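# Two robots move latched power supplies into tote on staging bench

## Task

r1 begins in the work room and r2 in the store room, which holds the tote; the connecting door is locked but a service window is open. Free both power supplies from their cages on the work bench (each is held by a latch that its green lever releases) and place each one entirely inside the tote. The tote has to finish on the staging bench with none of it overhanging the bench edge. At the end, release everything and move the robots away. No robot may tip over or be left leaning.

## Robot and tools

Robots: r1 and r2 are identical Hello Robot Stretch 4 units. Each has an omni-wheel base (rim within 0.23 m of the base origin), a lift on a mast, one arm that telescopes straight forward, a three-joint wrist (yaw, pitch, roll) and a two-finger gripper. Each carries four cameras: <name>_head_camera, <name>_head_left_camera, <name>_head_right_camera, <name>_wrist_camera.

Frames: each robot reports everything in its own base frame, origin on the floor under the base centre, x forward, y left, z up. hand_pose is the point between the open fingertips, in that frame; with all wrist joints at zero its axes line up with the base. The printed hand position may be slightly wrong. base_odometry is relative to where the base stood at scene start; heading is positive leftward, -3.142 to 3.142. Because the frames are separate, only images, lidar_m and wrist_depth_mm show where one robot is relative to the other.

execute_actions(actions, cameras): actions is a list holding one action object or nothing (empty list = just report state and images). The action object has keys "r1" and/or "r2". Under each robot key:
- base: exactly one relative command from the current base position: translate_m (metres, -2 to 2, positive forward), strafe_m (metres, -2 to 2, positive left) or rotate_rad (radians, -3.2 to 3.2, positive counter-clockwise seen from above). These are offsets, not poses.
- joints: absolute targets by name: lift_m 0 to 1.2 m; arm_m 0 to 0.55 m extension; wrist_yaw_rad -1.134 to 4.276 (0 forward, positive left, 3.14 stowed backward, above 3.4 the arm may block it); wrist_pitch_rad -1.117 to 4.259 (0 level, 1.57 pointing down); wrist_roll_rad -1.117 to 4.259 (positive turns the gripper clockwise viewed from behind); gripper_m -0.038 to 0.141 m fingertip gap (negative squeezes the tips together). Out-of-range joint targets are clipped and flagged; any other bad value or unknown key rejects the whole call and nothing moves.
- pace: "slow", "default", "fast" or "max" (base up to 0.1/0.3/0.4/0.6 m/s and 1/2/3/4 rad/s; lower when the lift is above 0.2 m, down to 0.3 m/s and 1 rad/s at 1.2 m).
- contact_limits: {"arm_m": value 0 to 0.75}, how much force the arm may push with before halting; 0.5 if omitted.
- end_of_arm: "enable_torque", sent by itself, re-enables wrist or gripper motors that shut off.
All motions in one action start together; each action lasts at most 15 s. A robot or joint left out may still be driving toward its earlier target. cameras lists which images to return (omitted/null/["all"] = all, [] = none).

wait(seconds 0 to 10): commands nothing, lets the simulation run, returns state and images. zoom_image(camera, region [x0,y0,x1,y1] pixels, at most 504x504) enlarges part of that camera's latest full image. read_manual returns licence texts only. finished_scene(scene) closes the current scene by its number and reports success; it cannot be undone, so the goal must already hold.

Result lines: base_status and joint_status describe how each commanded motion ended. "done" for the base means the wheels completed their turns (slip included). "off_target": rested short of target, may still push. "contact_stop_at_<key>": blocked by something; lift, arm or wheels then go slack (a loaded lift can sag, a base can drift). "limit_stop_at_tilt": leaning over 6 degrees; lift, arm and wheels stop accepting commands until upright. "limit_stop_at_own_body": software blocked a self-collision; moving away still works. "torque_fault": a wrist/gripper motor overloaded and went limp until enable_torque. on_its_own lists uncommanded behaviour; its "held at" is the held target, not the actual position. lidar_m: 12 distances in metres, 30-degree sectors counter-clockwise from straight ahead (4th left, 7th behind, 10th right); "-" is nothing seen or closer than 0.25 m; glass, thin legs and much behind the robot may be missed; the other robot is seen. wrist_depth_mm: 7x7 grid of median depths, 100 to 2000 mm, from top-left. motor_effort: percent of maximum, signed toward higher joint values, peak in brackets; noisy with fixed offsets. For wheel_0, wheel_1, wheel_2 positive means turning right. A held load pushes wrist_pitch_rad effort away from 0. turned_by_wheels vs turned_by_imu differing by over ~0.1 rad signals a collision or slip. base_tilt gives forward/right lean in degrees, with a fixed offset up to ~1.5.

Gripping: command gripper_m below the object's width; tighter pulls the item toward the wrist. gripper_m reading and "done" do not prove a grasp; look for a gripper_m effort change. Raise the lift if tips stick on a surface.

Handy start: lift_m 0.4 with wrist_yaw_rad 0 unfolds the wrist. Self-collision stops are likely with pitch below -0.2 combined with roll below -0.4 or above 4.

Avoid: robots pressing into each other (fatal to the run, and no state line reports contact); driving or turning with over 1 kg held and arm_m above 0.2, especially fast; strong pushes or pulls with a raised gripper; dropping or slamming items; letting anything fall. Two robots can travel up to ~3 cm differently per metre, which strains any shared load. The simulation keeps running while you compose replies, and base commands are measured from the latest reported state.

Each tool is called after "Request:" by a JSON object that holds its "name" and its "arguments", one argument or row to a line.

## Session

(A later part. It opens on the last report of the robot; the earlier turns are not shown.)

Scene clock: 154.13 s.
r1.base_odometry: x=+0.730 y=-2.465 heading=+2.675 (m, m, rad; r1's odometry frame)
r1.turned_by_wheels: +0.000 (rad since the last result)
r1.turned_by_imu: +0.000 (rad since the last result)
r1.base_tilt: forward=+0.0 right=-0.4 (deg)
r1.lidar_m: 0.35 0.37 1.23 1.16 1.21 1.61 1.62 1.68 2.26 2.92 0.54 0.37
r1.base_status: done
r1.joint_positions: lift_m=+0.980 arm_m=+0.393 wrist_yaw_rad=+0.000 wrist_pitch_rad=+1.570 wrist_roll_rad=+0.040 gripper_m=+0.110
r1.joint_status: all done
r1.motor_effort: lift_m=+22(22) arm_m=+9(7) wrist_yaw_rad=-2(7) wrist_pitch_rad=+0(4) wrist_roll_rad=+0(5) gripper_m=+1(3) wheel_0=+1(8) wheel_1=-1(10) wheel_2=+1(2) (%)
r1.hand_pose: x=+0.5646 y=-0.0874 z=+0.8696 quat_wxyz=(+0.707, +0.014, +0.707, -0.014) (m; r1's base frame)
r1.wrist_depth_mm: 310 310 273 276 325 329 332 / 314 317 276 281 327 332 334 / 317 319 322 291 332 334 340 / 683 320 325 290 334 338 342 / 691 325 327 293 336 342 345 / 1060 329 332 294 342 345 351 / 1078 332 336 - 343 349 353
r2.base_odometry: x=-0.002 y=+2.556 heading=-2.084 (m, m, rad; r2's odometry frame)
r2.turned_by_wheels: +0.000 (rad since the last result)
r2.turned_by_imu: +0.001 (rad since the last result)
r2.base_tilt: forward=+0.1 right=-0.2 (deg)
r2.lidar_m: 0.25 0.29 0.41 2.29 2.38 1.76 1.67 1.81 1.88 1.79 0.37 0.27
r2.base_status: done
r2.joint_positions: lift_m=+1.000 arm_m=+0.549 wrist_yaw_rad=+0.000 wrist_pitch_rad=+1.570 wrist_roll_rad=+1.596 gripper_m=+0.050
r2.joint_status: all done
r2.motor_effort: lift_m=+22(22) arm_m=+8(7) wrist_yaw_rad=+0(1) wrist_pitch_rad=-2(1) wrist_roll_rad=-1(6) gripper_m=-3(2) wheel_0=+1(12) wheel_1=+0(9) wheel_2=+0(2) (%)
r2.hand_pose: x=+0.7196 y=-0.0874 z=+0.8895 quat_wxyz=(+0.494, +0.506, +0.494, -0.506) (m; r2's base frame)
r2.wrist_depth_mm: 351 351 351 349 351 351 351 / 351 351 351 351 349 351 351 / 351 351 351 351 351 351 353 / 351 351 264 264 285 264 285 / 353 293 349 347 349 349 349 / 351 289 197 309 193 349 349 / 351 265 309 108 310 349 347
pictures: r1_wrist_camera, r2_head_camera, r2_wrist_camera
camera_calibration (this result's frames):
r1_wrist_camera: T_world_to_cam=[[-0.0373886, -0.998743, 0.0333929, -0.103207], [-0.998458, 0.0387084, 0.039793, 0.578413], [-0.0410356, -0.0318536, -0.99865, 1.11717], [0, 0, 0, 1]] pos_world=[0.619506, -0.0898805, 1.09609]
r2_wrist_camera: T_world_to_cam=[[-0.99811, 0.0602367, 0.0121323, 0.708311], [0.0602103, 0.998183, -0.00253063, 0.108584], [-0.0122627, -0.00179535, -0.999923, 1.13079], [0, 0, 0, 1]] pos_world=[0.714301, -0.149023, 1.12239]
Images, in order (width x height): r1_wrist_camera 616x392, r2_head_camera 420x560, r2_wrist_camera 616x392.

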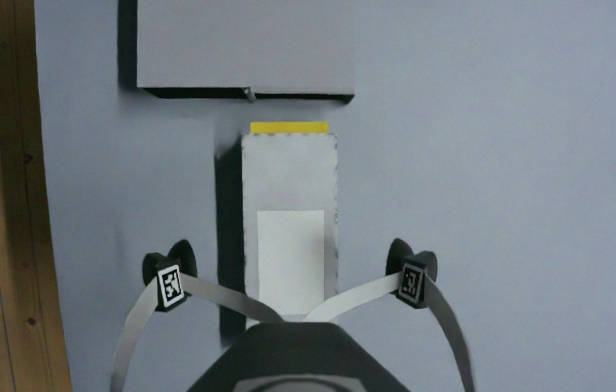

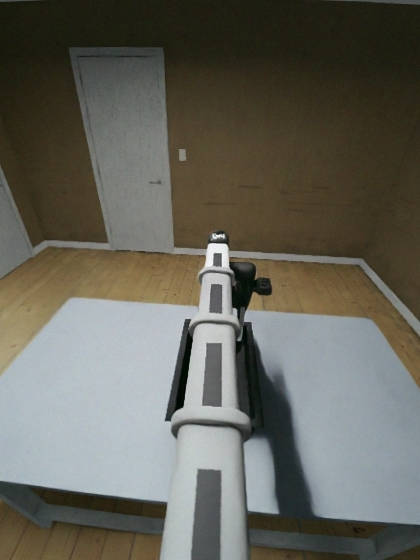

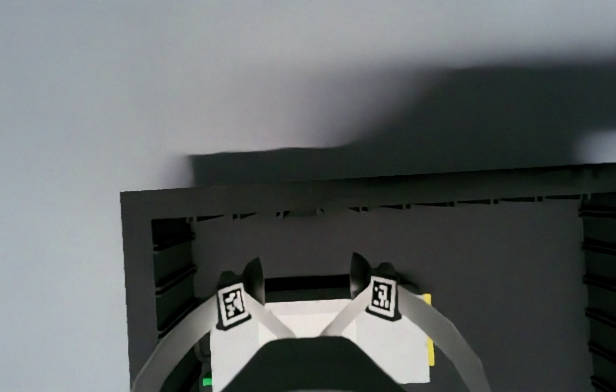

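Request:
{"name": "execute_actions", "arguments": {
  "actions": [
    {"r1":{"joints":{"lift_m":0.902}},"r2":{"joints":{"lift_m":0.912}}}
  ],
  "cameras": []
}}

Request:
{"name": "execute_actions", "arguments": {
  "actions": [
    {"r1":{"joints":{"gripper_m":0.01}},"r2":{"base":{"strafe_m":0.066},"pace":"slow"}}
  ],
  "cameras": ["r1_wrist_camera","r2_wrist_camera"]
}}

Request:
{"name": "execute_actions", "arguments": {
  "actions": [
    {"r1":{"joints":{"lift_m":1.0,"arm_m":0.15}},"r2":{"base":{"strafe_m":-0.008},"joints":{"lift_m":1.14}}}
  ],
  "cameras": ["r2_wrist_camera"]
}}

Scene clock: 155.80 s.
r1.base_odometry: x=+0.730 y=-2.465 heading=+2.675 (m, m, rad; r1's odometry frame)
r1.turned_by_wheels: +0.000 (rad since the last result)
r1.turned_by_imu: +0.000 (rad since the last result)
r1.base_tilt: forward=+0.0 right=-0.4 (deg)
r1.lidar_m: 0.34 0.36 1.22 1.16 1.21 1.62 1.62 1.68 2.25 2.93 0.54 0.38
r1.base_status: not commanded
r1.joint_positions: lift_m=+0.902 arm_m=+0.393 wrist_yaw_rad=+0.000 wrist_pitch_rad=+1.570 wrist_roll_rad=+0.040 gripper_m=+0.110
r1.joint_status: all done
r1.motor_effort: lift_m=+18(22) arm_m=+9(9) wrist_yaw_rad=-1(2) wrist_pitch_rad=-1(1) wrist_roll_rad=+0(1) gripper_m=-1(2) wheel_0=+1(0) wheel_1=-1(1) wheel_2=+1(1) (%)
r1.hand_pose: x=+0.5646 y=-0.0874 z=+0.7919 quat_wxyz=(+0.707, +0.014, +0.707, -0.014) (m; r1's base frame)
r1.wrist_depth_mm: 236 196 199 202 249 251 253 / 240 243 244 246 252 255 256 / 243 245 247 211 254 257 259 / 244 246 249 213 256 258 262 / 248 249 213 216 257 262 264 / 250 251 216 216 260 264 268 / 252 254 256 - 265 268 271
r2.base_odometry: x=-0.002 y=+2.556 heading=-2.084 (m, m, rad; r2's odometry frame)
r2.turned_by_wheels: +0.000 (rad since the last result)
r2.turned_by_imu: +0.000 (rad since the last result)
r2.base_tilt: forward=+0.1 right=-0.2 (deg)
r2.lidar_m: 0.26 0.30 0.42 2.27 2.38 1.78 1.72 1.79 1.87 1.78 0.37 0.28
r2.base_status: not commanded
r2.joint_positions: lift_m=+0.912 arm_m=+0.549 wrist_yaw_rad=+0.000 wrist_pitch_rad=+1.570 wrist_roll_rad=+1.596 gripper_m=+0.050
r2.joint_status: all done
r2.motor_effort: lift_m=+17(21) arm_m=+7(8) wrist_yaw_rad=+0(0) wrist_pitch_rad=-2(1) wrist_roll_rad=-1(1) gripper_m=-3(4) wheel_0=+1(1) wheel_1=+0(0) wheel_2=+0(0) (%)
r2.hand_pose: x=+0.7196 y=-0.0874 z=+0.8020 quat_wxyz=(+0.494, +0.506, +0.494, -0.506) (m; r2's base frame)
r2.wrist_depth_mm: 265 265 265 265 265 264 264 / 265 265 265 265 265 264 265 / 265 265 265 264 264 265 264 / 265 177 177 177 177 177 177 / 177 220 263 263 263 263 262 / 177 229 197 263 193 262 263 / 179 200 223 108 223 262 262
pictures: none
No camera images: the call's "cameras" was empty. Leave "cameras" out to get every camera's image.

Scene clock: 157.63 s.
r1.base_odometry: x=+0.730 y=-2.465 heading=+2.675 (m, m, rad; r1's odometry frame)
r1.turned_by_wheels: +0.000 (rad since the last result)
r1.turned_by_imu: +0.000 (rad since the last result)
r1.base_tilt: forward=+0.0 right=-0.4 (deg)
r1.lidar_m: 0.35 0.35 1.23 1.17 1.18 1.62 1.63 1.69 2.23 2.92 0.54 0.39
r1.base_status: not commanded
r1.joint_positions: lift_m=+0.902 arm_m=+0.393 wrist_yaw_rad=+0.000 wrist_pitch_rad=+1.570 wrist_roll_rad=+0.040 gripper_m=+0.011
r1.joint_status: all done
r1.motor_effort: lift_m=+22(22) arm_m=+9(9) wrist_yaw_rad=-2(3) wrist_pitch_rad=+0(1) wrist_roll_rad=-3(1) gripper_m=-30(29) wheel_0=+1(1) wheel_1=-1(1) wheel_2=+1(1) (%)
r1.hand_pose: x=+0.5646 y=-0.0874 z=+0.7916 quat_wxyz=(+0.707, +0.014, +0.707, -0.014) (m; r1's base frame)
r1.wrist_depth_mm: 235 194 196 198 246 250 251 / 237 240 241 244 249 252 254 / 241 243 245 198 252 254 257 / 242 245 248 200 252 256 259 / 244 248 201 202 256 260 262 / 248 174 202 204 187 263 265 / 250 252 255 - 263 266 268
r2.base_odometry: x=+0.055 y=+2.524 heading=-2.084 (m, m, rad; r2's odometry frame)
r2.turned_by_wheels: +0.000 (rad since the last result)
r2.turned_by_imu: +0.000 (rad since the last result)
r2.base_tilt: forward=+0.1 right=-0.2 (deg)
r2.lidar_m: 0.26 0.25 0.41 2.22 2.38 1.76 1.71 1.79 1.94 1.85 0.40 0.27
r2.base_status: done
r2.joint_positions: lift_m=+0.912 arm_m=+0.549 wrist_yaw_rad=+0.000 wrist_pitch_rad=+1.570 wrist_roll_rad=+1.596 gripper_m=+0.050
r2.joint_status: not commanded
r2.motor_effort: lift_m=+17(17) arm_m=+7(7) wrist_yaw_rad=+0(0) wrist_pitch_rad=-1(1) wrist_roll_rad=+1(1) gripper_m=-2(4) wheel_0=-7(10) wheel_1=+2(7) wheel_2=+0(1) (%)
r2.hand_pose: x=+0.7196 y=-0.0874 z=+0.8020 quat_wxyz=(+0.494, +0.506, +0.494, -0.506) (m; r2's base frame)
r2.wrist_depth_mm: 266 265 265 265 265 265 177 / 177 177 177 177 185 191 207 / 178 228 263 262 263 262 263 / 177 238 263 262 263 262 263 / 177 234 262 263 263 263 262 / 177 229 196 236 193 262 263 / 179 201 223 108 223 263 263
pictures: r1_wrist_camera, r2_wrist_camera
camera_calibration (this result's frames):
r1_wrist_camera: T_world_to_cam=[[-0.037456, -0.99874, 0.0333892, -0.100562], [-0.998459, 0.0387725, 0.0396934, 0.58163], [-0.040938, -0.031851, -0.998654, 1.03928], [0, 0, 0, 1]] pos_world=[0.619513, -0.0898841, 1.01815]
r2_wrist_camera: T_world_to_cam=[[-0.998111, 0.0602436, 0.0120837, 0.70943], [0.0602173, 0.998182, -0.00252769, 0.108354], [-0.012214, -0.00179527, -0.999924, 1.04323], [0, 0, 0, 1]] pos_world=[0.714307, -0.149023, 1.03485]
Images, in order (width x height): r1_wrist_camera 616x392, r2_wrist_camera 616x392.

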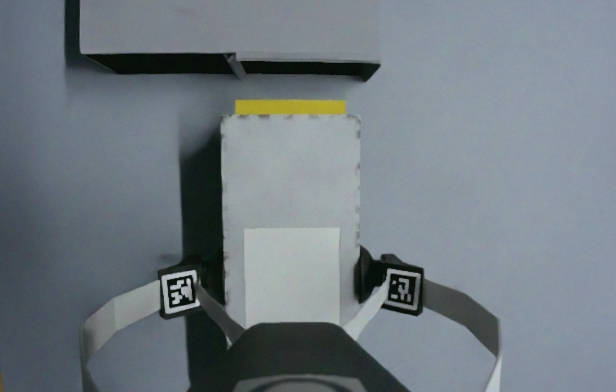

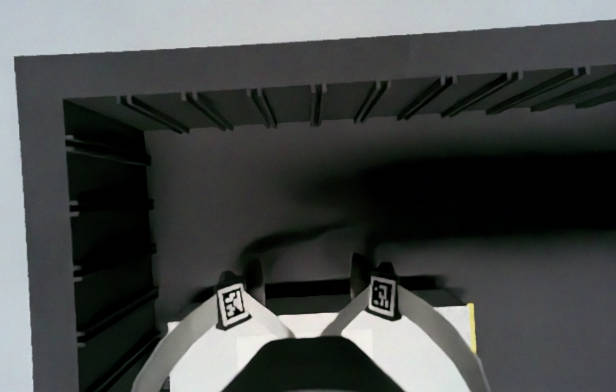

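Scene clock: 159.67 s.
r1.base_odometry: x=+0.730 y=-2.465 heading=+2.675 (m, m, rad; r1's odometry frame)
r1.turned_by_wheels: +0.000 (rad since the last result)
r1.turned_by_imu: +0.000 (rad since the last result)
r1.base_tilt: forward=-0.1 right=-0.3 (deg)
r1.lidar_m: 0.35 0.38 1.23 1.16 1.20 1.63 1.61 1.68 2.26 2.91 0.55 0.25
r1.base_status: not commanded
r1.joint_positions: lift_m=+1.000 arm_m=+0.152 wrist_yaw_rad=+0.000 wrist_pitch_rad=+1.570 wrist_roll_rad=+0.040 gripper_m=+0.011
r1.joint_status: all done
r1.motor_effort: lift_m=+27(28) arm_m=-9(11) wrist_yaw_rad=-2(4) wrist_pitch_rad=+0(3) wrist_roll_rad=-1(2) gripper_m=-30(29) wheel_0=+1(1) wheel_1=-1(1) wheel_2=+1(1) (%)
r1.hand_pose: x=+0.3227 y=-0.0874 z=+0.8892 quat_wxyz=(+0.707, +0.014, +0.707, -0.014) (m; r1's base frame)
r1.wrist_depth_mm: 330 332 336 338 343 347 349 / 1042 334 340 342 347 351 353 / 1042 338 340 198 349 353 357 / 1060 1060 345 200 1118 1118 1138 / 1060 1098 201 202 1098 1138 1160 / 1118 173 202 204 187 1160 1160 / 1098 1118 891 - 1160 1160 1182
r2.base_odometry: x=+0.049 y=+2.528 heading=-2.084 (m, m, rad; r2's odometry frame)
r2.turned_by_wheels: +0.000 (rad since the last result)
r2.turned_by_imu: +0.001 (rad since the last result)
r2.base_tilt: forward=+0.1 right=-0.2 (deg)
r2.lidar_m: 0.26 0.29 0.41 2.22 2.35 1.78 1.70 1.81 1.91 1.85 0.41 0.29
r2.base_status: done
r2.joint_positions: lift_m=+1.140 arm_m=+0.549 wrist_yaw_rad=+0.000 wrist_pitch_rad=+1.570 wrist_roll_rad=+1.596 gripper_m=+0.050
r2.joint_status: all done
r2.motor_effort: lift_m=+22(23) arm_m=+7(8) wrist_yaw_rad=+0(1) wrist_pitch_rad=-1(2) wrist_roll_rad=-1(0) gripper_m=-4(3) wheel_0=+2(9) wheel_1=-2(8) wheel_2=+0(0) (%)
r2.hand_pose: x=+0.7196 y=-0.0874 z=+1.0295 quat_wxyz=(+0.494, +0.506, +0.494, -0.506) (m; r2's base frame)
r2.wrist_depth_mm: 1229 492 492 488 488 488 488 / 1229 488 492 492 488 492 488 / 1229 492 488 488 488 455 492 / 1229 492 488 488 488 484 455 / 1229 488 455 484 488 488 459 / 1229 492 196 449 193 484 433 / 1229 488 402 108 415 402 492
pictures: r2_wrist_camera
camera_calibration (this result's frames):
r2_wrist_camera: T_world_to_cam=[[-0.998111, 0.0602439, 0.0120745, 0.706698], [0.0602177, 0.998182, -0.00252714, 0.108928], [-0.0122048, -0.00179527, -0.999924, 1.27073], [0, 0, 0, 1]] pos_world=[0.714312, -0.149023, 1.26238]
Images, in order (width x height): r2_wrist_camera 616x392.

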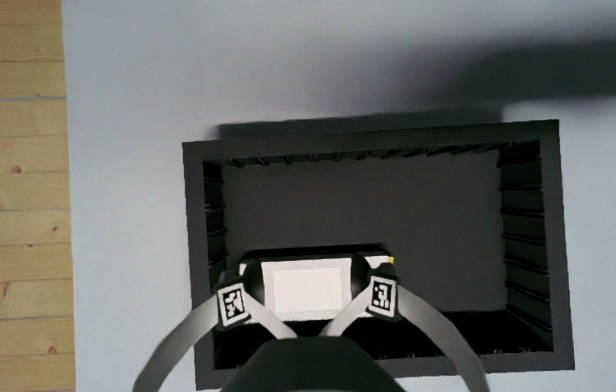

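Request:
{"name": "execute_actions", "arguments": {
  "actions": [
    {"r1":{"base":{"rotate_rad":-1.555}},"r2":{"joints":{"arm_m":0.1,"wrist_roll_rad":0.03,"gripper_m":0.11},"base":{"rotate_rad":1.555}}}
  ],
  "cameras": []
}}

Request:
{"name": "execute_actions", "arguments": {
  "actions": [
    {"r1":{"base":{"translate_m":2.0},"joints":{"lift_m":1.12},"pace":"fast"},"r2":{"base":{"translate_m":1.55},"pace":"fast"}}
  ],
  "cameras": []
}}

Request:
{"name": "execute_actions", "arguments": {
  "actions": [
    {"r1":{"base":{"strafe_m":0.42}},"r2":{"base":{"strafe_m":-0.17}}}
  ],
  "cameras": ["r1_head_camera","r2_head_camera"]
}}

Scene clock: 162.90 s.
r1.base_odometry: x=+0.730 y=-2.465 heading=+1.120 (m, m, rad; r1's odometry frame)
r1.turned_by_wheels: -1.555 (rad since the last result)
r1.turned_by_imu: -1.574 (rad since the last result)
r1.base_tilt: forward=+0.0 right=-0.4 (deg)
r1.lidar_m: 2.90 0.54 0.36 0.35 0.36 1.23 1.17 1.22 1.67 1.62 1.69 0.25
r1.base_status: done
r1.joint_positions: lift_m=+1.000 arm_m=+0.152 wrist_yaw_rad=+0.000 wrist_pitch_rad=+1.570 wrist_roll_rad=+0.040 gripper_m=+0.011
r1.joint_status: not commanded
r1.motor_effort: lift_m=+27(27) arm_m=-9(9) wrist_yaw_rad=-1(3) wrist_pitch_rad=+1(3) wrist_roll_rad=-2(3) gripper_m=-29(29) wheel_0=-1(6) wheel_1=+0(7) wheel_2=+0(6) (%)
r1.hand_pose: x=+0.3228 y=-0.0874 z=+0.8893 quat_wxyz=(+0.707, +0.014, +0.707, -0.014) (m; r1's base frame)
r1.wrist_depth_mm: 1060 1042 1060 1060 1098 1078 1098 / 1025 1060 1078 1098 1098 1098 1118 / 1042 1078 1060 198 1098 1118 1118 / 1078 1078 1060 200 1138 1118 1118 / 1078 1098 200 202 1138 1118 1138 / 1098 175 202 204 187 1138 1182 / 1078 1118 904 - 1138 1160 1182
r2.base_odometry: x=+0.049 y=+2.528 heading=-0.530 (m, m, rad; r2's odometry frame)
r2.turned_by_wheels: +1.554 (rad since the last result)
r2.turned_by_imu: +1.569 (rad since the last result)
r2.base_tilt: forward=+0.1 right=-0.2 (deg)
r2.lidar_m: 2.19 2.45 1.77 1.70 1.78 1.94 1.84 0.41 0.28 0.25 0.28 0.41
r2.base_status: done
r2.joint_positions: lift_m=+1.140 arm_m=+0.101 wrist_yaw_rad=+0.000 wrist_pitch_rad=+1.570 wrist_roll_rad=+0.030 gripper_m=+0.110
r2.joint_status: all done
r2.motor_effort: lift_m=+22(22) arm_m=-8(13) wrist_yaw_rad=+0(1) wrist_pitch_rad=-1(2) wrist_roll_rad=-2(8) gripper_m=+0(3) wheel_0=-3(9) wheel_1=-4(7) wheel_2=-3(8) (%)
r2.hand_pose: x=+0.2725 y=-0.0874 z=+1.0295 quat_wxyz=(+0.707, +0.011, +0.707, -0.011) (m; r2's base frame)
r2.wrist_depth_mm: 1229 1229 1229 1255 904 492 492 / 1229 1255 1229 1229 1229 496 492 / 1229 1229 1229 1229 1229 492 496 / 1229 1229 1229 1229 1229 492 492 / 1229 1205 1229 1078 1229 492 492 / 1205 1229 201 1042 1060 492 496 / 1229 1229 1255 108 1229 492 492
pictures: none
No camera images: the call's "cameras" was empty. Leave "cameras" out to get every camera's image.

Scene clock: 169.93 s.
r1.base_odometry: x=+1.602 y=-0.665 heading=+1.120 (m, m, rad; r1's odometry frame)
r1.turned_by_wheels: +0.000 (rad since the last result)
r1.turned_by_imu: +0.003 (rad since the last result)
r1.base_tilt: forward=+0.0 right=-0.4 (deg)
r1.lidar_m: 0.25 0.93 1.28 3.14 0.86 0.70 1.50 2.33 1.66 1.59 1.62 0.25
r1.base_status: done
r1.joint_positions: lift_m=+1.120 arm_m=+0.152 wrist_yaw_rad=+0.000 wrist_pitch_rad=+1.570 wrist_roll_rad=+0.040 gripper_m=+0.011
r1.joint_status: all done
r1.motor_effort: lift_m=+26(29) arm_m=-9(9) wrist_yaw_rad=-2(2) wrist_pitch_rad=+2(0) wrist_roll_rad=-2(2) gripper_m=-29(30) wheel_0=+0(6) wheel_1=+1(7) wheel_2=+1(10) (%)
r1.hand_pose: x=+0.3228 y=-0.0874 z=+1.0093 quat_wxyz=(+0.707, +0.014, +0.707, -0.014) (m; r1's base frame)
r1.wrist_depth_mm: 1138 1160 1182 1160 1160 1205 1229 / 1160 1182 1205 1205 1182 1229 1229 / 1160 1182 1182 198 1229 1229 1229 / 1160 1182 1182 200 1229 1229 1281 / 1182 1229 202 202 1255 1281 1281 / 1182 174 202 204 190 1255 1281 / 1205 1229 1255 - 1255 1308 1308
r2.base_odometry: x=+1.386 y=+1.745 heading=-0.530 (m, m, rad; r2's odometry frame)
r2.turned_by_wheels: +0.000 (rad since the last result)
r2.turned_by_imu: +0.004 (rad since the last result)
r2.base_tilt: forward=+0.1 right=-0.2 (deg)
r2.lidar_m: 0.66 0.91 1.28 1.70 1.78 2.46 1.32 0.87 1.18 3.02 0.96 0.71
r2.base_status: done
r2.joint_positions: lift_m=+1.140 arm_m=+0.101 wrist_yaw_rad=+0.000 wrist_pitch_rad=+1.570 wrist_roll_rad=+0.030 gripper_m=+0.110
r2.joint_status: not commanded
r2.motor_effort: lift_m=+22(22) arm_m=-8(8) wrist_yaw_rad=+0(0) wrist_pitch_rad=-1(1) wrist_roll_rad=-5(2) gripper_m=-1(2) wheel_0=+3(7) wheel_1=+3(7) wheel_2=-2(12) (%)
r2.hand_pose: x=+0.2724 y=-0.0874 z=+1.0295 quat_wxyz=(+0.707, +0.011, +0.707, -0.011) (m; r2's base frame)
r2.wrist_depth_mm: 1098 1138 1160 1182 1229 1255 1229 / 1229 1229 1229 1229 1255 1229 1229 / 1229 1229 1229 1255 1255 1255 1255 / 1229 1229 1229 1229 1255 1255 1229 / 1229 1229 1229 1060 1229 1229 1255 / 1205 1229 215 1025 1229 1255 1229 / 1229 1229 1229 108 1229 1229 1255
pictures: none
No camera images: the call's "cameras" was empty. Leave "cameras" out to get every camera's image.

Scene clock: 172.67 s.
r1.base_odometry: x=+1.224 y=-0.482 heading=+1.120 (m, m, rad; r1's odometry frame)
r1.turned_by_wheels: +0.000 (rad since the last result)
r1.turned_by_imu: -0.001 (rad since the last result)
r1.base_tilt: forward=-0.1 right=-0.3 (deg)
r1.lidar_m: 0.87 0.91 1.60 2.71 0.83 0.61 0.58 2.93 2.06 2.03 1.61 0.25
r1.base_status: done
r1.joint_positions: lift_m=+1.120 arm_m=+0.152 wrist_yaw_rad=+0.000 wrist_pitch_rad=+1.570 wrist_roll_rad=+0.040 gripper_m=+0.011
r1.joint_status: not commanded
r1.motor_effort: lift_m=+26(26) arm_m=-9(9) wrist_yaw_rad=-1(1) wrist_pitch_rad=+0(0) wrist_roll_rad=+0(2) gripper_m=-29(30) wheel_0=+0(8) wheel_1=+0(11) wheel_2=+1(0) (%)
r1.hand_pose: x=+0.3228 y=-0.0874 z=+1.0093 quat_wxyz=(+0.707, +0.014, +0.707, -0.014) (m; r1's base frame)
r1.wrist_depth_mm: 1138 1160 1160 1205 1182 1229 1205 / 1138 1160 1182 1182 1205 1205 1255 / 1182 1160 1182 198 1205 1255 1255 / 1205 1205 1182 200 1229 1255 1281 / 1182 1182 201 202 1229 1255 1281 / 1205 174 202 204 187 1281 1308 / 1255 1229 1229 - 1281 1281 1308
r2.base_odometry: x=+1.300 y=+1.598 heading=-0.529 (m, m, rad; r2's odometry frame)
r2.turned_by_wheels: +0.000 (rad since the last result)
r2.turned_by_imu: +0.001 (rad since the last result)
r2.base_tilt: forward=+0.1 right=-0.2 (deg)
r2.lidar_m: 0.66 0.92 1.32 1.87 1.94 2.70 0.82 0.84 1.19 2.86 0.99 0.71
r2.base_status: done
r2.joint_positions: lift_m=+1.140 arm_m=+0.101 wrist_yaw_rad=+0.000 wrist_pitch_rad=+1.570 wrist_roll_rad=+0.030 gripper_m=+0.110
r2.joint_status: not commanded
r2.motor_effort: lift_m=+22(22) arm_m=-8(8) wrist_yaw_rad=+0(0) wrist_pitch_rad=-1(1) wrist_roll_rad=-3(4) gripper_m=-1(1) wheel_0=+3(12) wheel_1=-1(11) wheel_2=+0(1) (%)
r2.hand_pose: x=+0.2724 y=-0.0874 z=+1.0295 quat_wxyz=(+0.707, +0.011, +0.707, -0.011) (m; r2's base frame)
r2.wrist_depth_mm: 1098 1138 1160 1182 1255 1255 1255 / 1229 1229 1255 1229 1255 1255 1255 / 1229 1229 1205 1229 1229 1229 1229 / 1229 1229 1205 1255 1255 1229 1229 / 1229 1229 1229 1078 1255 1229 1229 / 1229 1205 215 1025 1229 1229 1229 / 1205 1229 1229 108 1205 1229 1229
pictures: r1_head_camera, r2_head_camera
Images, in order (width x height): r1_head_camera 420x560, r2_head_camera 420x560.

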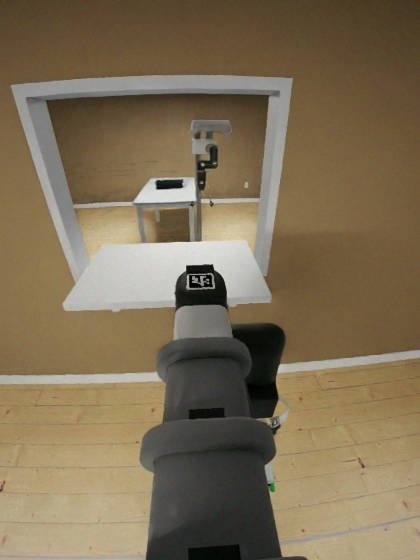

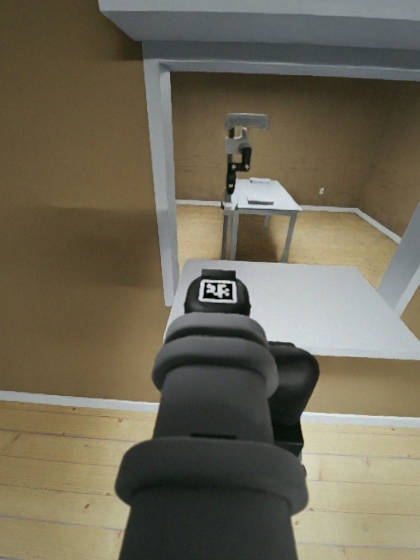

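Request:
{"name": "execute_actions", "arguments": {
  "actions": [
    {"r1":{"base":{"translate_m":0.54},"joints":{"arm_m":0.3}},"r2":{"base":{"strafe_m":0.04}}}
  ],
  "cameras": []
}}

Request:
{"name": "execute_actions", "arguments": {
  "actions": [
    {"r1":{"joints":{"arm_m":0.53,"lift_m":1.075}},"r2":{"base":{"translate_m":0.15}}}
  ],
  "cameras": ["r1_wrist_camera","r2_head_camera"]
}}

Scene clock: 176.27 s.
r1.base_odometry: x=+1.459 y=+0.004 heading=+1.120 (m, m, rad; r1's odometry frame)
r1.turned_by_wheels: +0.000 (rad since the last result)
r1.turned_by_imu: +0.001 (rad since the last result)
r1.base_tilt: forward=-0.1 right=-0.4 (deg)
r1.lidar_m: 0.34 0.37 0.52 2.11 2.83 1.18 1.13 2.93 2.10 2.00 0.85 0.37
r1.base_status: done
r1.joint_positions: lift_m=+1.120 arm_m=+0.298 wrist_yaw_rad=+0.000 wrist_pitch_rad=+1.569 wrist_roll_rad=+0.040 gripper_m=+0.011
r1.joint_status: all done
r1.motor_effort: lift_m=+26(26) arm_m=+9(7) wrist_yaw_rad=-1(1) wrist_pitch_rad=+0(4) wrist_roll_rad=-2(3) gripper_m=-29(32) wheel_0=+1(4) wheel_1=-1(6) wheel_2=+1(9) (%)
r1.hand_pose: x=+0.4697 y=-0.0874 z=+1.0093 quat_wxyz=(+0.707, +0.014, +0.706, -0.014) (m; r1's base frame)
r1.wrist_depth_mm: 297 301 306 307 310 314 310 / 298 303 306 309 314 319 319 / 304 304 307 197 319 322 809 / 304 307 312 199 320 325 1255 / 309 314 200 202 324 329 1281 / 314 174 202 204 190 329 1281 / 1205 1229 1042 - 1281 1281 1308
r2.base_odometry: x=+1.320 y=+1.633 heading=-0.530 (m, m, rad; r2's odometry frame)
r2.turned_by_wheels: +0.000 (rad since the last result)
r2.turned_by_imu: +0.001 (rad since the last result)
r2.base_tilt: forward=+0.2 right=-0.2 (deg)
r2.lidar_m: 0.65 0.93 1.26 1.81 1.91 2.64 0.83 0.87 1.19 2.90 0.96 0.70
r2.base_status: done
r2.joint_positions: lift_m=+1.140 arm_m=+0.101 wrist_yaw_rad=+0.000 wrist_pitch_rad=+1.570 wrist_roll_rad=+0.030 gripper_m=+0.110
r2.joint_status: not commanded
r2.motor_effort: lift_m=+22(22) arm_m=-7(8) wrist_yaw_rad=+0(0) wrist_pitch_rad=-1(1) wrist_roll_rad=-2(3) gripper_m=-2(0) wheel_0=-2(11) wheel_1=+0(8) wheel_2=+0(1) (%)
r2.hand_pose: x=+0.2724 y=-0.0874 z=+1.0295 quat_wxyz=(+0.707, +0.011, +0.707, -0.011) (m; r2's base frame)
r2.wrist_depth_mm: 1118 1138 1160 1182 1229 1229 1255 / 1229 1229 1229 1229 1205 1229 1255 / 1229 1229 1229 1229 1229 1229 1255 / 1229 1229 1229 1229 1229 1255 1229 / 1229 1229 1229 1060 1229 1229 1229 / 1229 1229 201 1025 1229 1229 1229 / 1229 1229 1229 108 1229 1229 1229
pictures: none
No camera images: the call's "cameras" was empty. Leave "cameras" out to get every camera's image.

Scene clock: 178.10 s.
r1.base_odometry: x=+1.459 y=+0.004 heading=+1.120 (m, m, rad; r1's odometry frame)
r1.turned_by_wheels: +0.000 (rad since the last result)
r1.turned_by_imu: +0.000 (rad since the last result)
r1.base_tilt: forward=-0.1 right=-0.4 (deg)
r1.lidar_m: 0.36 0.37 0.51 2.13 2.82 1.19 1.12 2.93 2.12 2.02 0.86 0.38
r1.base_status: not commanded
r1.joint_positions: lift_m=+1.075 arm_m=+0.528 wrist_yaw_rad=+0.000 wrist_pitch_rad=+1.569 wrist_roll_rad=+0.040 gripper_m=+0.011
r1.joint_status: all done
r1.motor_effort: lift_m=+21(24) arm_m=+9(10) wrist_yaw_rad=-2(3) wrist_pitch_rad=+1(2) wrist_roll_rad=-2(1) gripper_m=-29(30) wheel_0=+1(1) wheel_1=-1(1) wheel_2=+0(1) (%)
r1.hand_pose: x=+0.6997 y=-0.0874 z=+0.9646 quat_wxyz=(+0.707, +0.014, +0.706, -0.014) (m; r1's base frame)
r1.wrist_depth_mm: 255 256 260 262 266 268 272 / 257 259 263 265 268 272 276 / 258 263 263 197 272 276 277 / 263 265 267 200 274 278 282 / 264 268 201 202 277 281 283 / 268 173 202 204 187 283 286 / 270 273 277 - 283 286 290
r2.base_odometry: x=+1.450 y=+1.557 heading=-0.529 (m, m, rad; r2's odometry frame)
r2.turned_by_wheels: +0.000 (rad since the last result)
r2.turned_by_imu: +0.001 (rad since the last result)
r2.base_tilt: forward=+0.1 right=-0.2 (deg)
r2.lidar_m: 0.50 0.78 1.09 1.84 1.91 2.65 0.99 1.02 3.01 2.74 0.78 0.55
r2.base_status: done
r2.joint_positions: lift_m=+1.140 arm_m=+0.101 wrist_yaw_rad=+0.000 wrist_pitch_rad=+1.570 wrist_roll_rad=+0.030 gripper_m=+0.110
r2.joint_status: not commanded
r2.motor_effort: lift_m=+22(22) arm_m=-7(8) wrist_yaw_rad=+0(0) wrist_pitch_rad=-1(0) wrist_roll_rad=-2(2) gripper_m=-1(0) wheel_0=+4(8) wheel_1=+3(7) wheel_2=-3(11) (%)
r2.hand_pose: x=+0.2724 y=-0.0874 z=+1.0295 quat_wxyz=(+0.707, +0.011, +0.707, -0.011) (m; r2's base frame)
r2.wrist_depth_mm: 831 854 878 891 946 976 1025 / 1138 1182 1229 1255 1255 1229 1229 / 1229 1229 1229 1229 1229 1229 1229 / 1205 1229 1229 1205 1229 1229 1229 / 1229 1229 1229 1060 1229 1255 1229 / 1229 1205 201 1025 1205 1229 1229 / 1229 1229 1205 108 1205 1229 1229
pictures: r1_wrist_camera, r2_head_camera
camera_calibration (this result's frames):
r1_wrist_camera: T_world_to_cam=[[-0.0373534, -0.998745, 0.0333771, -0.101338], [-0.998476, 0.0386592, 0.0393737, 0.709959], [-0.0406146, -0.0318555, -0.998667, 1.21735], [0, 0, 0, 1]] pos_world=[0.754535, -0.0898778, 1.19116]
Images, in order (width x height): r1_wrist_camera 616x392, r2_head_camera 420x560.

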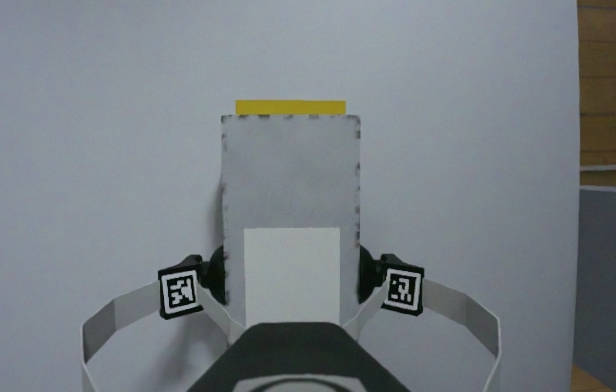

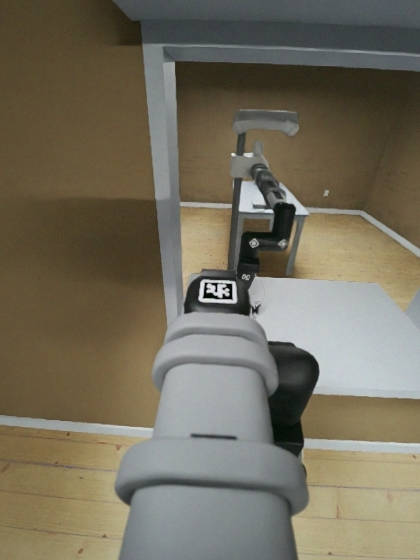

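Request:
{"name": "execute_actions", "arguments": {
  "actions": [
    {"r1":{"joints":{"lift_m":1.052}},"r2":{"base":{"translate_m":0.13}}}
  ],
  "cameras": []
}}

Request:
{"name": "execute_actions", "arguments": {
  "actions": [
    {"r1":{"joints":{"gripper_m":0.1}}}
  ],
  "cameras": []
}}

Request:
{"name": "execute_actions", "arguments": {
  "actions": [
    {"r1":{"joints":{"arm_m":0.0,"lift_m":1.12},"base":{"translate_m":-0.3},"pace":"fast"}}
  ],
  "cameras": []
}}

Request:
{"name": "execute_actions", "arguments": {
  "actions": [
    {"r2":{"joints":{"arm_m":0.47},"pace":"fast"}}
  ],
  "cameras": ["r2_wrist_camera"]
}}

Scene clock: 180.00 s.
r1.base_odometry: x=+1.459 y=+0.004 heading=+1.120 (m, m, rad; r1's odometry frame)
r1.turned_by_wheels: +0.000 (rad since the last result)
r1.turned_by_imu: +0.000 (rad since the last result)
r1.base_tilt: forward=+0.0 right=-0.4 (deg)
r1.lidar_m: 0.36 0.37 0.51 2.14 2.82 1.18 1.12 2.93 2.10 2.01 0.86 0.38
r1.base_status: not commanded
r1.joint_positions: lift_m=+1.052 arm_m=+0.528 wrist_yaw_rad=+0.000 wrist_pitch_rad=+1.569 wrist_roll_rad=+0.040 gripper_m=+0.011
r1.joint_status: all done
r1.motor_effort: lift_m=+22(21) arm_m=+9(9) wrist_yaw_rad=-3(3) wrist_pitch_rad=+1(2) wrist_roll_rad=-2(2) gripper_m=-28(29) wheel_0=+1(1) wheel_1=-1(1) wheel_2=+0(0) (%)
r1.hand_pose: x=+0.6997 y=-0.0874 z=+0.9416 quat_wxyz=(+0.707, +0.014, +0.706, -0.014) (m; r1's base frame)
r1.wrist_depth_mm: 234 236 238 241 244 246 249 / 234 237 240 243 246 249 251 / 237 240 239 198 249 251 253 / 240 243 244 200 251 254 257 / 243 245 200 202 253 256 259 / 245 174 202 204 187 257 263 / 247 250 252 - 258 263 266
r2.base_odometry: x=+1.562 y=+1.491 heading=-0.529 (m, m, rad; r2's odometry frame)
r2.turned_by_wheels: +0.000 (rad since the last result)
r2.turned_by_imu: +0.001 (rad since the last result)
r2.base_tilt: forward=+0.2 right=-0.2 (deg)
r2.lidar_m: 0.38 0.42 0.90 1.82 1.92 2.63 1.14 1.16 3.00 2.29 0.57 0.41
r2.base_status: done
r2.joint_positions: lift_m=+1.140 arm_m=+0.101 wrist_yaw_rad=+0.000 wrist_pitch_rad=+1.570 wrist_roll_rad=+0.030 gripper_m=+0.110
r2.joint_status: not commanded
r2.motor_effort: lift_m=+22(21) arm_m=-8(7) wrist_yaw_rad=+0(0) wrist_pitch_rad=-1(2) wrist_roll_rad=-4(2) gripper_m=-1(0) wheel_0=+4(8) wheel_1=+3(8) wheel_2=-3(11) (%)
r2.hand_pose: x=+0.2724 y=-0.0874 z=+1.0295 quat_wxyz=(+0.707, +0.011, +0.707, -0.011) (m; r2's base frame)
r2.wrist_depth_mm: 521 342 343 343 343 343 345 / 759 342 342 342 343 343 343 / 1229 377 1255 1229 1229 1229 1229 / 1229 1229 1229 1229 1229 1255 1229 / 1205 1229 1229 1060 1229 1229 1229 / 1229 1229 200 1025 1229 1229 1229 / 1229 1229 1229 108 1229 1229 1229
pictures: none
No camera images: the call's "cameras" was empty. Leave "cameras" out to get every camera's image.

Scene clock: 181.70 s.
r1.base_odometry: x=+1.459 y=+0.004 heading=+1.120 (m, m, rad; r1's odometry frame)
r1.turned_by_wheels: +0.000 (rad since the last result)
r1.turned_by_imu: +0.000 (rad since the last result)
r1.base_tilt: forward=-0.1 right=-0.4 (deg)
r1.lidar_m: 0.35 0.37 0.50 2.10 2.84 1.17 1.12 2.91 2.11 2.02 0.85 0.38
r1.base_status: not commanded
r1.joint_positions: lift_m=+1.052 arm_m=+0.528 wrist_yaw_rad=+0.000 wrist_pitch_rad=+1.570 wrist_roll_rad=+0.040 gripper_m=+0.100
r1.joint_status: all done
r1.motor_effort: lift_m=+20(22) arm_m=+9(9) wrist_yaw_rad=-1(1) wrist_pitch_rad=-2(7) wrist_roll_rad=+0(2) gripper_m=+0(26) wheel_0=+1(1) wheel_1=-1(1) wheel_2=+0(0) (%)
r1.hand_pose: x=+0.6994 y=-0.0874 z=+0.9418 quat_wxyz=(+0.707, +0.014, +0.707, -0.014) (m; r1's base frame)
r1.wrist_depth_mm: 235 238 241 244 245 248 252 / 237 239 243 245 247 252 253 / 239 242 244 209 251 254 257 / 243 244 246 210 253 256 260 / 245 246 213 212 256 258 262 / 247 248 213 213 257 262 265 / 249 251 255 - 262 266 267
r2.base_odometry: x=+1.562 y=+1.491 heading=-0.529 (m, m, rad; r2's odometry frame)
r2.turned_by_wheels: +0.000 (rad since the last result)
r2.turned_by_imu: +0.000 (rad since the last result)
r2.base_tilt: forward=+0.2 right=-0.2 (deg)
r2.lidar_m: 0.39 0.42 0.89 1.82 1.91 2.64 1.13 1.17 3.01 2.28 0.57 0.38
r2.base_status: not commanded
r2.joint_positions: lift_m=+1.140 arm_m=+0.101 wrist_yaw_rad=+0.000 wrist_pitch_rad=+1.570 wrist_roll_rad=+0.030 gripper_m=+0.110
r2.joint_status: not commanded
r2.motor_effort: lift_m=+22(22) arm_m=-8(8) wrist_yaw_rad=+0(0) wrist_pitch_rad=+0(1) wrist_roll_rad=-2(2) gripper_m=-3(2) wheel_0=+4(4) wheel_1=+3(3) wheel_2=-4(3) (%)
r2.hand_pose: x=+0.2724 y=-0.0874 z=+1.0295 quat_wxyz=(+0.707, +0.011, +0.707, -0.011) (m; r2's base frame)
r2.wrist_depth_mm: 521 342 343 343 345 345 343 / 768 342 342 342 343 345 345 / 1229 377 1229 1229 1229 1229 1229 / 1229 1229 1229 1229 1229 1229 1255 / 1229 1229 1229 1060 1229 1229 1229 / 1229 1229 201 1008 1229 1255 1229 / 1229 1229 1229 108 1229 1229 1229
pictures: none
No camera images: the call's "cameras" was empty. Leave "cameras" out to get every camera's image.

Scene clock: 184.03 s.
r1.base_odometry: x=+1.328 y=-0.266 heading=+1.120 (m, m, rad; r1's odometry frame)
r1.turned_by_wheels: +0.000 (rad since the last result)
r1.turned_by_imu: +0.000 (rad since the last result)
r1.base_tilt: forward=+0.0 right=-0.4 (deg)
r1.lidar_m: 0.64 0.68 1.25 2.71 2.82 0.85 0.81 2.94 2.08 2.00 1.26 0.69
r1.base_status: done
r1.joint_positions: lift_m=+1.120 arm_m=+0.003 wrist_yaw_rad=+0.000 wrist_pitch_rad=+1.570 wrist_roll_rad=+0.040 gripper_m=+0.100
r1.joint_status: all done
r1.motor_effort: lift_m=+22(23) arm_m=-9(9) wrist_yaw_rad=-1(0) wrist_pitch_rad=-2(3) wrist_roll_rad=-2(4) gripper_m=-1(1) wheel_0=-1(3) wheel_1=+1(3) wheel_2=-1(9) (%)
r1.hand_pose: x=+0.1736 y=-0.0874 z=+1.0096 quat_wxyz=(+0.707, +0.014, +0.707, -0.014) (m; r1's base frame)
r1.wrist_depth_mm: 1160 1160 1182 1205 1205 1205 1229 / 1160 1160 1182 1205 1229 1182 1229 / 1182 1182 1182 1205 1229 1229 1255 / 1182 1205 1205 1205 1205 1255 1281 / 1182 1182 1008 1025 1281 1255 1255 / 1205 1229 1025 842 1229 1308 1281 / 1205 1229 1229 - 1281 1281 1308
r2.base_odometry: x=+1.562 y=+1.491 heading=-0.529 (m, m, rad; r2's odometry frame)
r2.turned_by_wheels: +0.000 (rad since the last result)
r2.turned_by_imu: +0.001 (rad since the last result)
r2.base_tilt: forward=+0.1 right=-0.2 (deg)
r2.lidar_m: 0.38 0.42 0.86 1.83 1.90 2.63 1.12 1.16 3.02 2.29 0.57 0.41
r2.base_status: not commanded
r2.joint_positions: lift_m=+1.140 arm_m=+0.101 wrist_yaw_rad=+0.000 wrist_pitch_rad=+1.570 wrist_roll_rad=+0.030 gripper_m=+0.110
r2.joint_status: not commanded
r2.motor_effort: lift_m=+22(21) arm_m=-8(8) wrist_yaw_rad=+0(0) wrist_pitch_rad=+0(1) wrist_roll_rad=-2(2) gripper_m=-1(1) wheel_0=+4(5) wheel_1=+3(3) wheel_2=-3(3) (%)
r2.hand_pose: x=+0.2724 y=-0.0874 z=+1.0295 quat_wxyz=(+0.707, +0.011, +0.707, -0.011) (m; r2's base frame)
r2.wrist_depth_mm: 517 342 343 343 343 343 343 / 759 342 342 342 343 342 343 / 1229 377 1229 1255 1229 1255 1229 / 1229 1205 1229 1229 1229 1229 1255 / 1229 1229 1229 1078 1229 1229 1229 / 1205 1229 201 1008 1229 1229 1255 / 1205 1229 1229 108 1229 1229 1229
pictures: none
No camera images: the call's "cameras" was empty. Leave "cameras" out to get every camera's image.

Scene clock: 185.90 s.
r1.base_odometry: x=+1.328 y=-0.266 heading=+1.120 (m, m, rad; r1's odometry frame)
r1.turned_by_wheels: +0.000 (rad since the last result)
r1.turned_by_imu: +0.000 (rad since the last result)
r1.base_tilt: forward=+0.0 right=-0.3 (deg)
r1.lidar_m: 0.63 0.69 1.26 2.72 2.83 0.87 0.81 2.92 2.09 2.00 1.28 0.69
r1.base_status: not commanded
r1.joint_positions: lift_m=+1.120 arm_m=+0.003 wrist_yaw_rad=+0.000 wrist_pitch_rad=+1.570 wrist_roll_rad=+0.040 gripper_m=+0.100
r1.joint_status: not commanded
r1.motor_effort: lift_m=+22(22) arm_m=-9(9) wrist_yaw_rad=+0(1) wrist_pitch_rad=-1(1) wrist_roll_rad=-3(1) gripper_m=-2(1) wheel_0=-1(1) wheel_1=+1(1) wheel_2=+0(0) (%)
r1.hand_pose: x=+0.1736 y=-0.0874 z=+1.0096 quat_wxyz=(+0.707, +0.014, +0.707, -0.014) (m; r1's base frame)
r1.wrist_depth_mm: 1138 1160 1182 1182 1229 1182 1229 / 1160 1182 1182 1205 1205 1229 1229 / 1182 1182 1205 1205 1205 1229 1255 / 1182 1205 1205 1205 1229 1255 1229 / 1182 1182 991 1025 1229 1281 1281 / 1205 1205 1042 831 1229 1255 1281 / 1205 1255 1229 - 1281 1255 1336
r2.base_odometry: x=+1.562 y=+1.491 heading=-0.529 (m, m, rad; r2's odometry frame)
r2.turned_by_wheels: +0.000 (rad since the last result)
r2.turned_by_imu: +0.000 (rad since the last result)
r2.base_tilt: forward=+0.1 right=-0.2 (deg)
r2.lidar_m: 0.37 0.41 0.89 1.82 1.90 2.63 1.14 1.16 3.03 2.27 0.57 0.41
r2.base_status: not commanded
r2.joint_positions: lift_m=+1.140 arm_m=+0.469 wrist_yaw_rad=+0.000 wrist_pitch_rad=+1.570 wrist_roll_rad=+0.030 gripper_m=+0.110
r2.joint_status: all done
r2.motor_effort: lift_m=+21(21) arm_m=+8(10) wrist_yaw_rad=-1(1) wrist_pitch_rad=+0(1) wrist_roll_rad=-1(0) gripper_m=-2(1) wheel_0=+5(4) wheel_1=+3(3) wheel_2=-3(3) (%)
r2.hand_pose: x=+0.6398 y=-0.0874 z=+1.0295 quat_wxyz=(+0.707, +0.011, +0.707, -0.011) (m; r2's base frame)
r2.wrist_depth_mm: 1229 342 342 342 343 342 342 / 1229 340 342 340 342 342 343 / 340 340 340 301 340 342 342 / 309 340 340 300 340 340 342 / 304 340 338 301 340 342 340 / 332 338 201 301 300 340 340 / 1229 338 338 108 342 340 340
pictures: r2_wrist_camera
camera_calibration (this result's frames):
r2_wrist_camera: T_world_to_cam=[[-0.0653248, -0.997787, 0.0124396, -0.0626608], [-0.997861, 0.0652862, -0.00348181, 0.710109], [0.00266197, -0.0126404, -0.999917, 1.25935], [0, 0, 0, 1]] pos_world=[0.701144, -0.0929637, 1.26249]
Images, in order (width x height): r2_wrist_camera 616x392.

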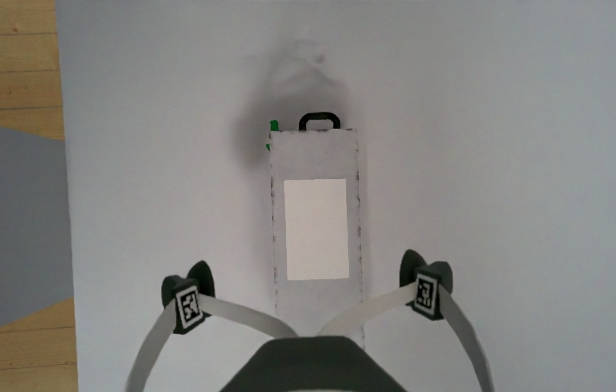

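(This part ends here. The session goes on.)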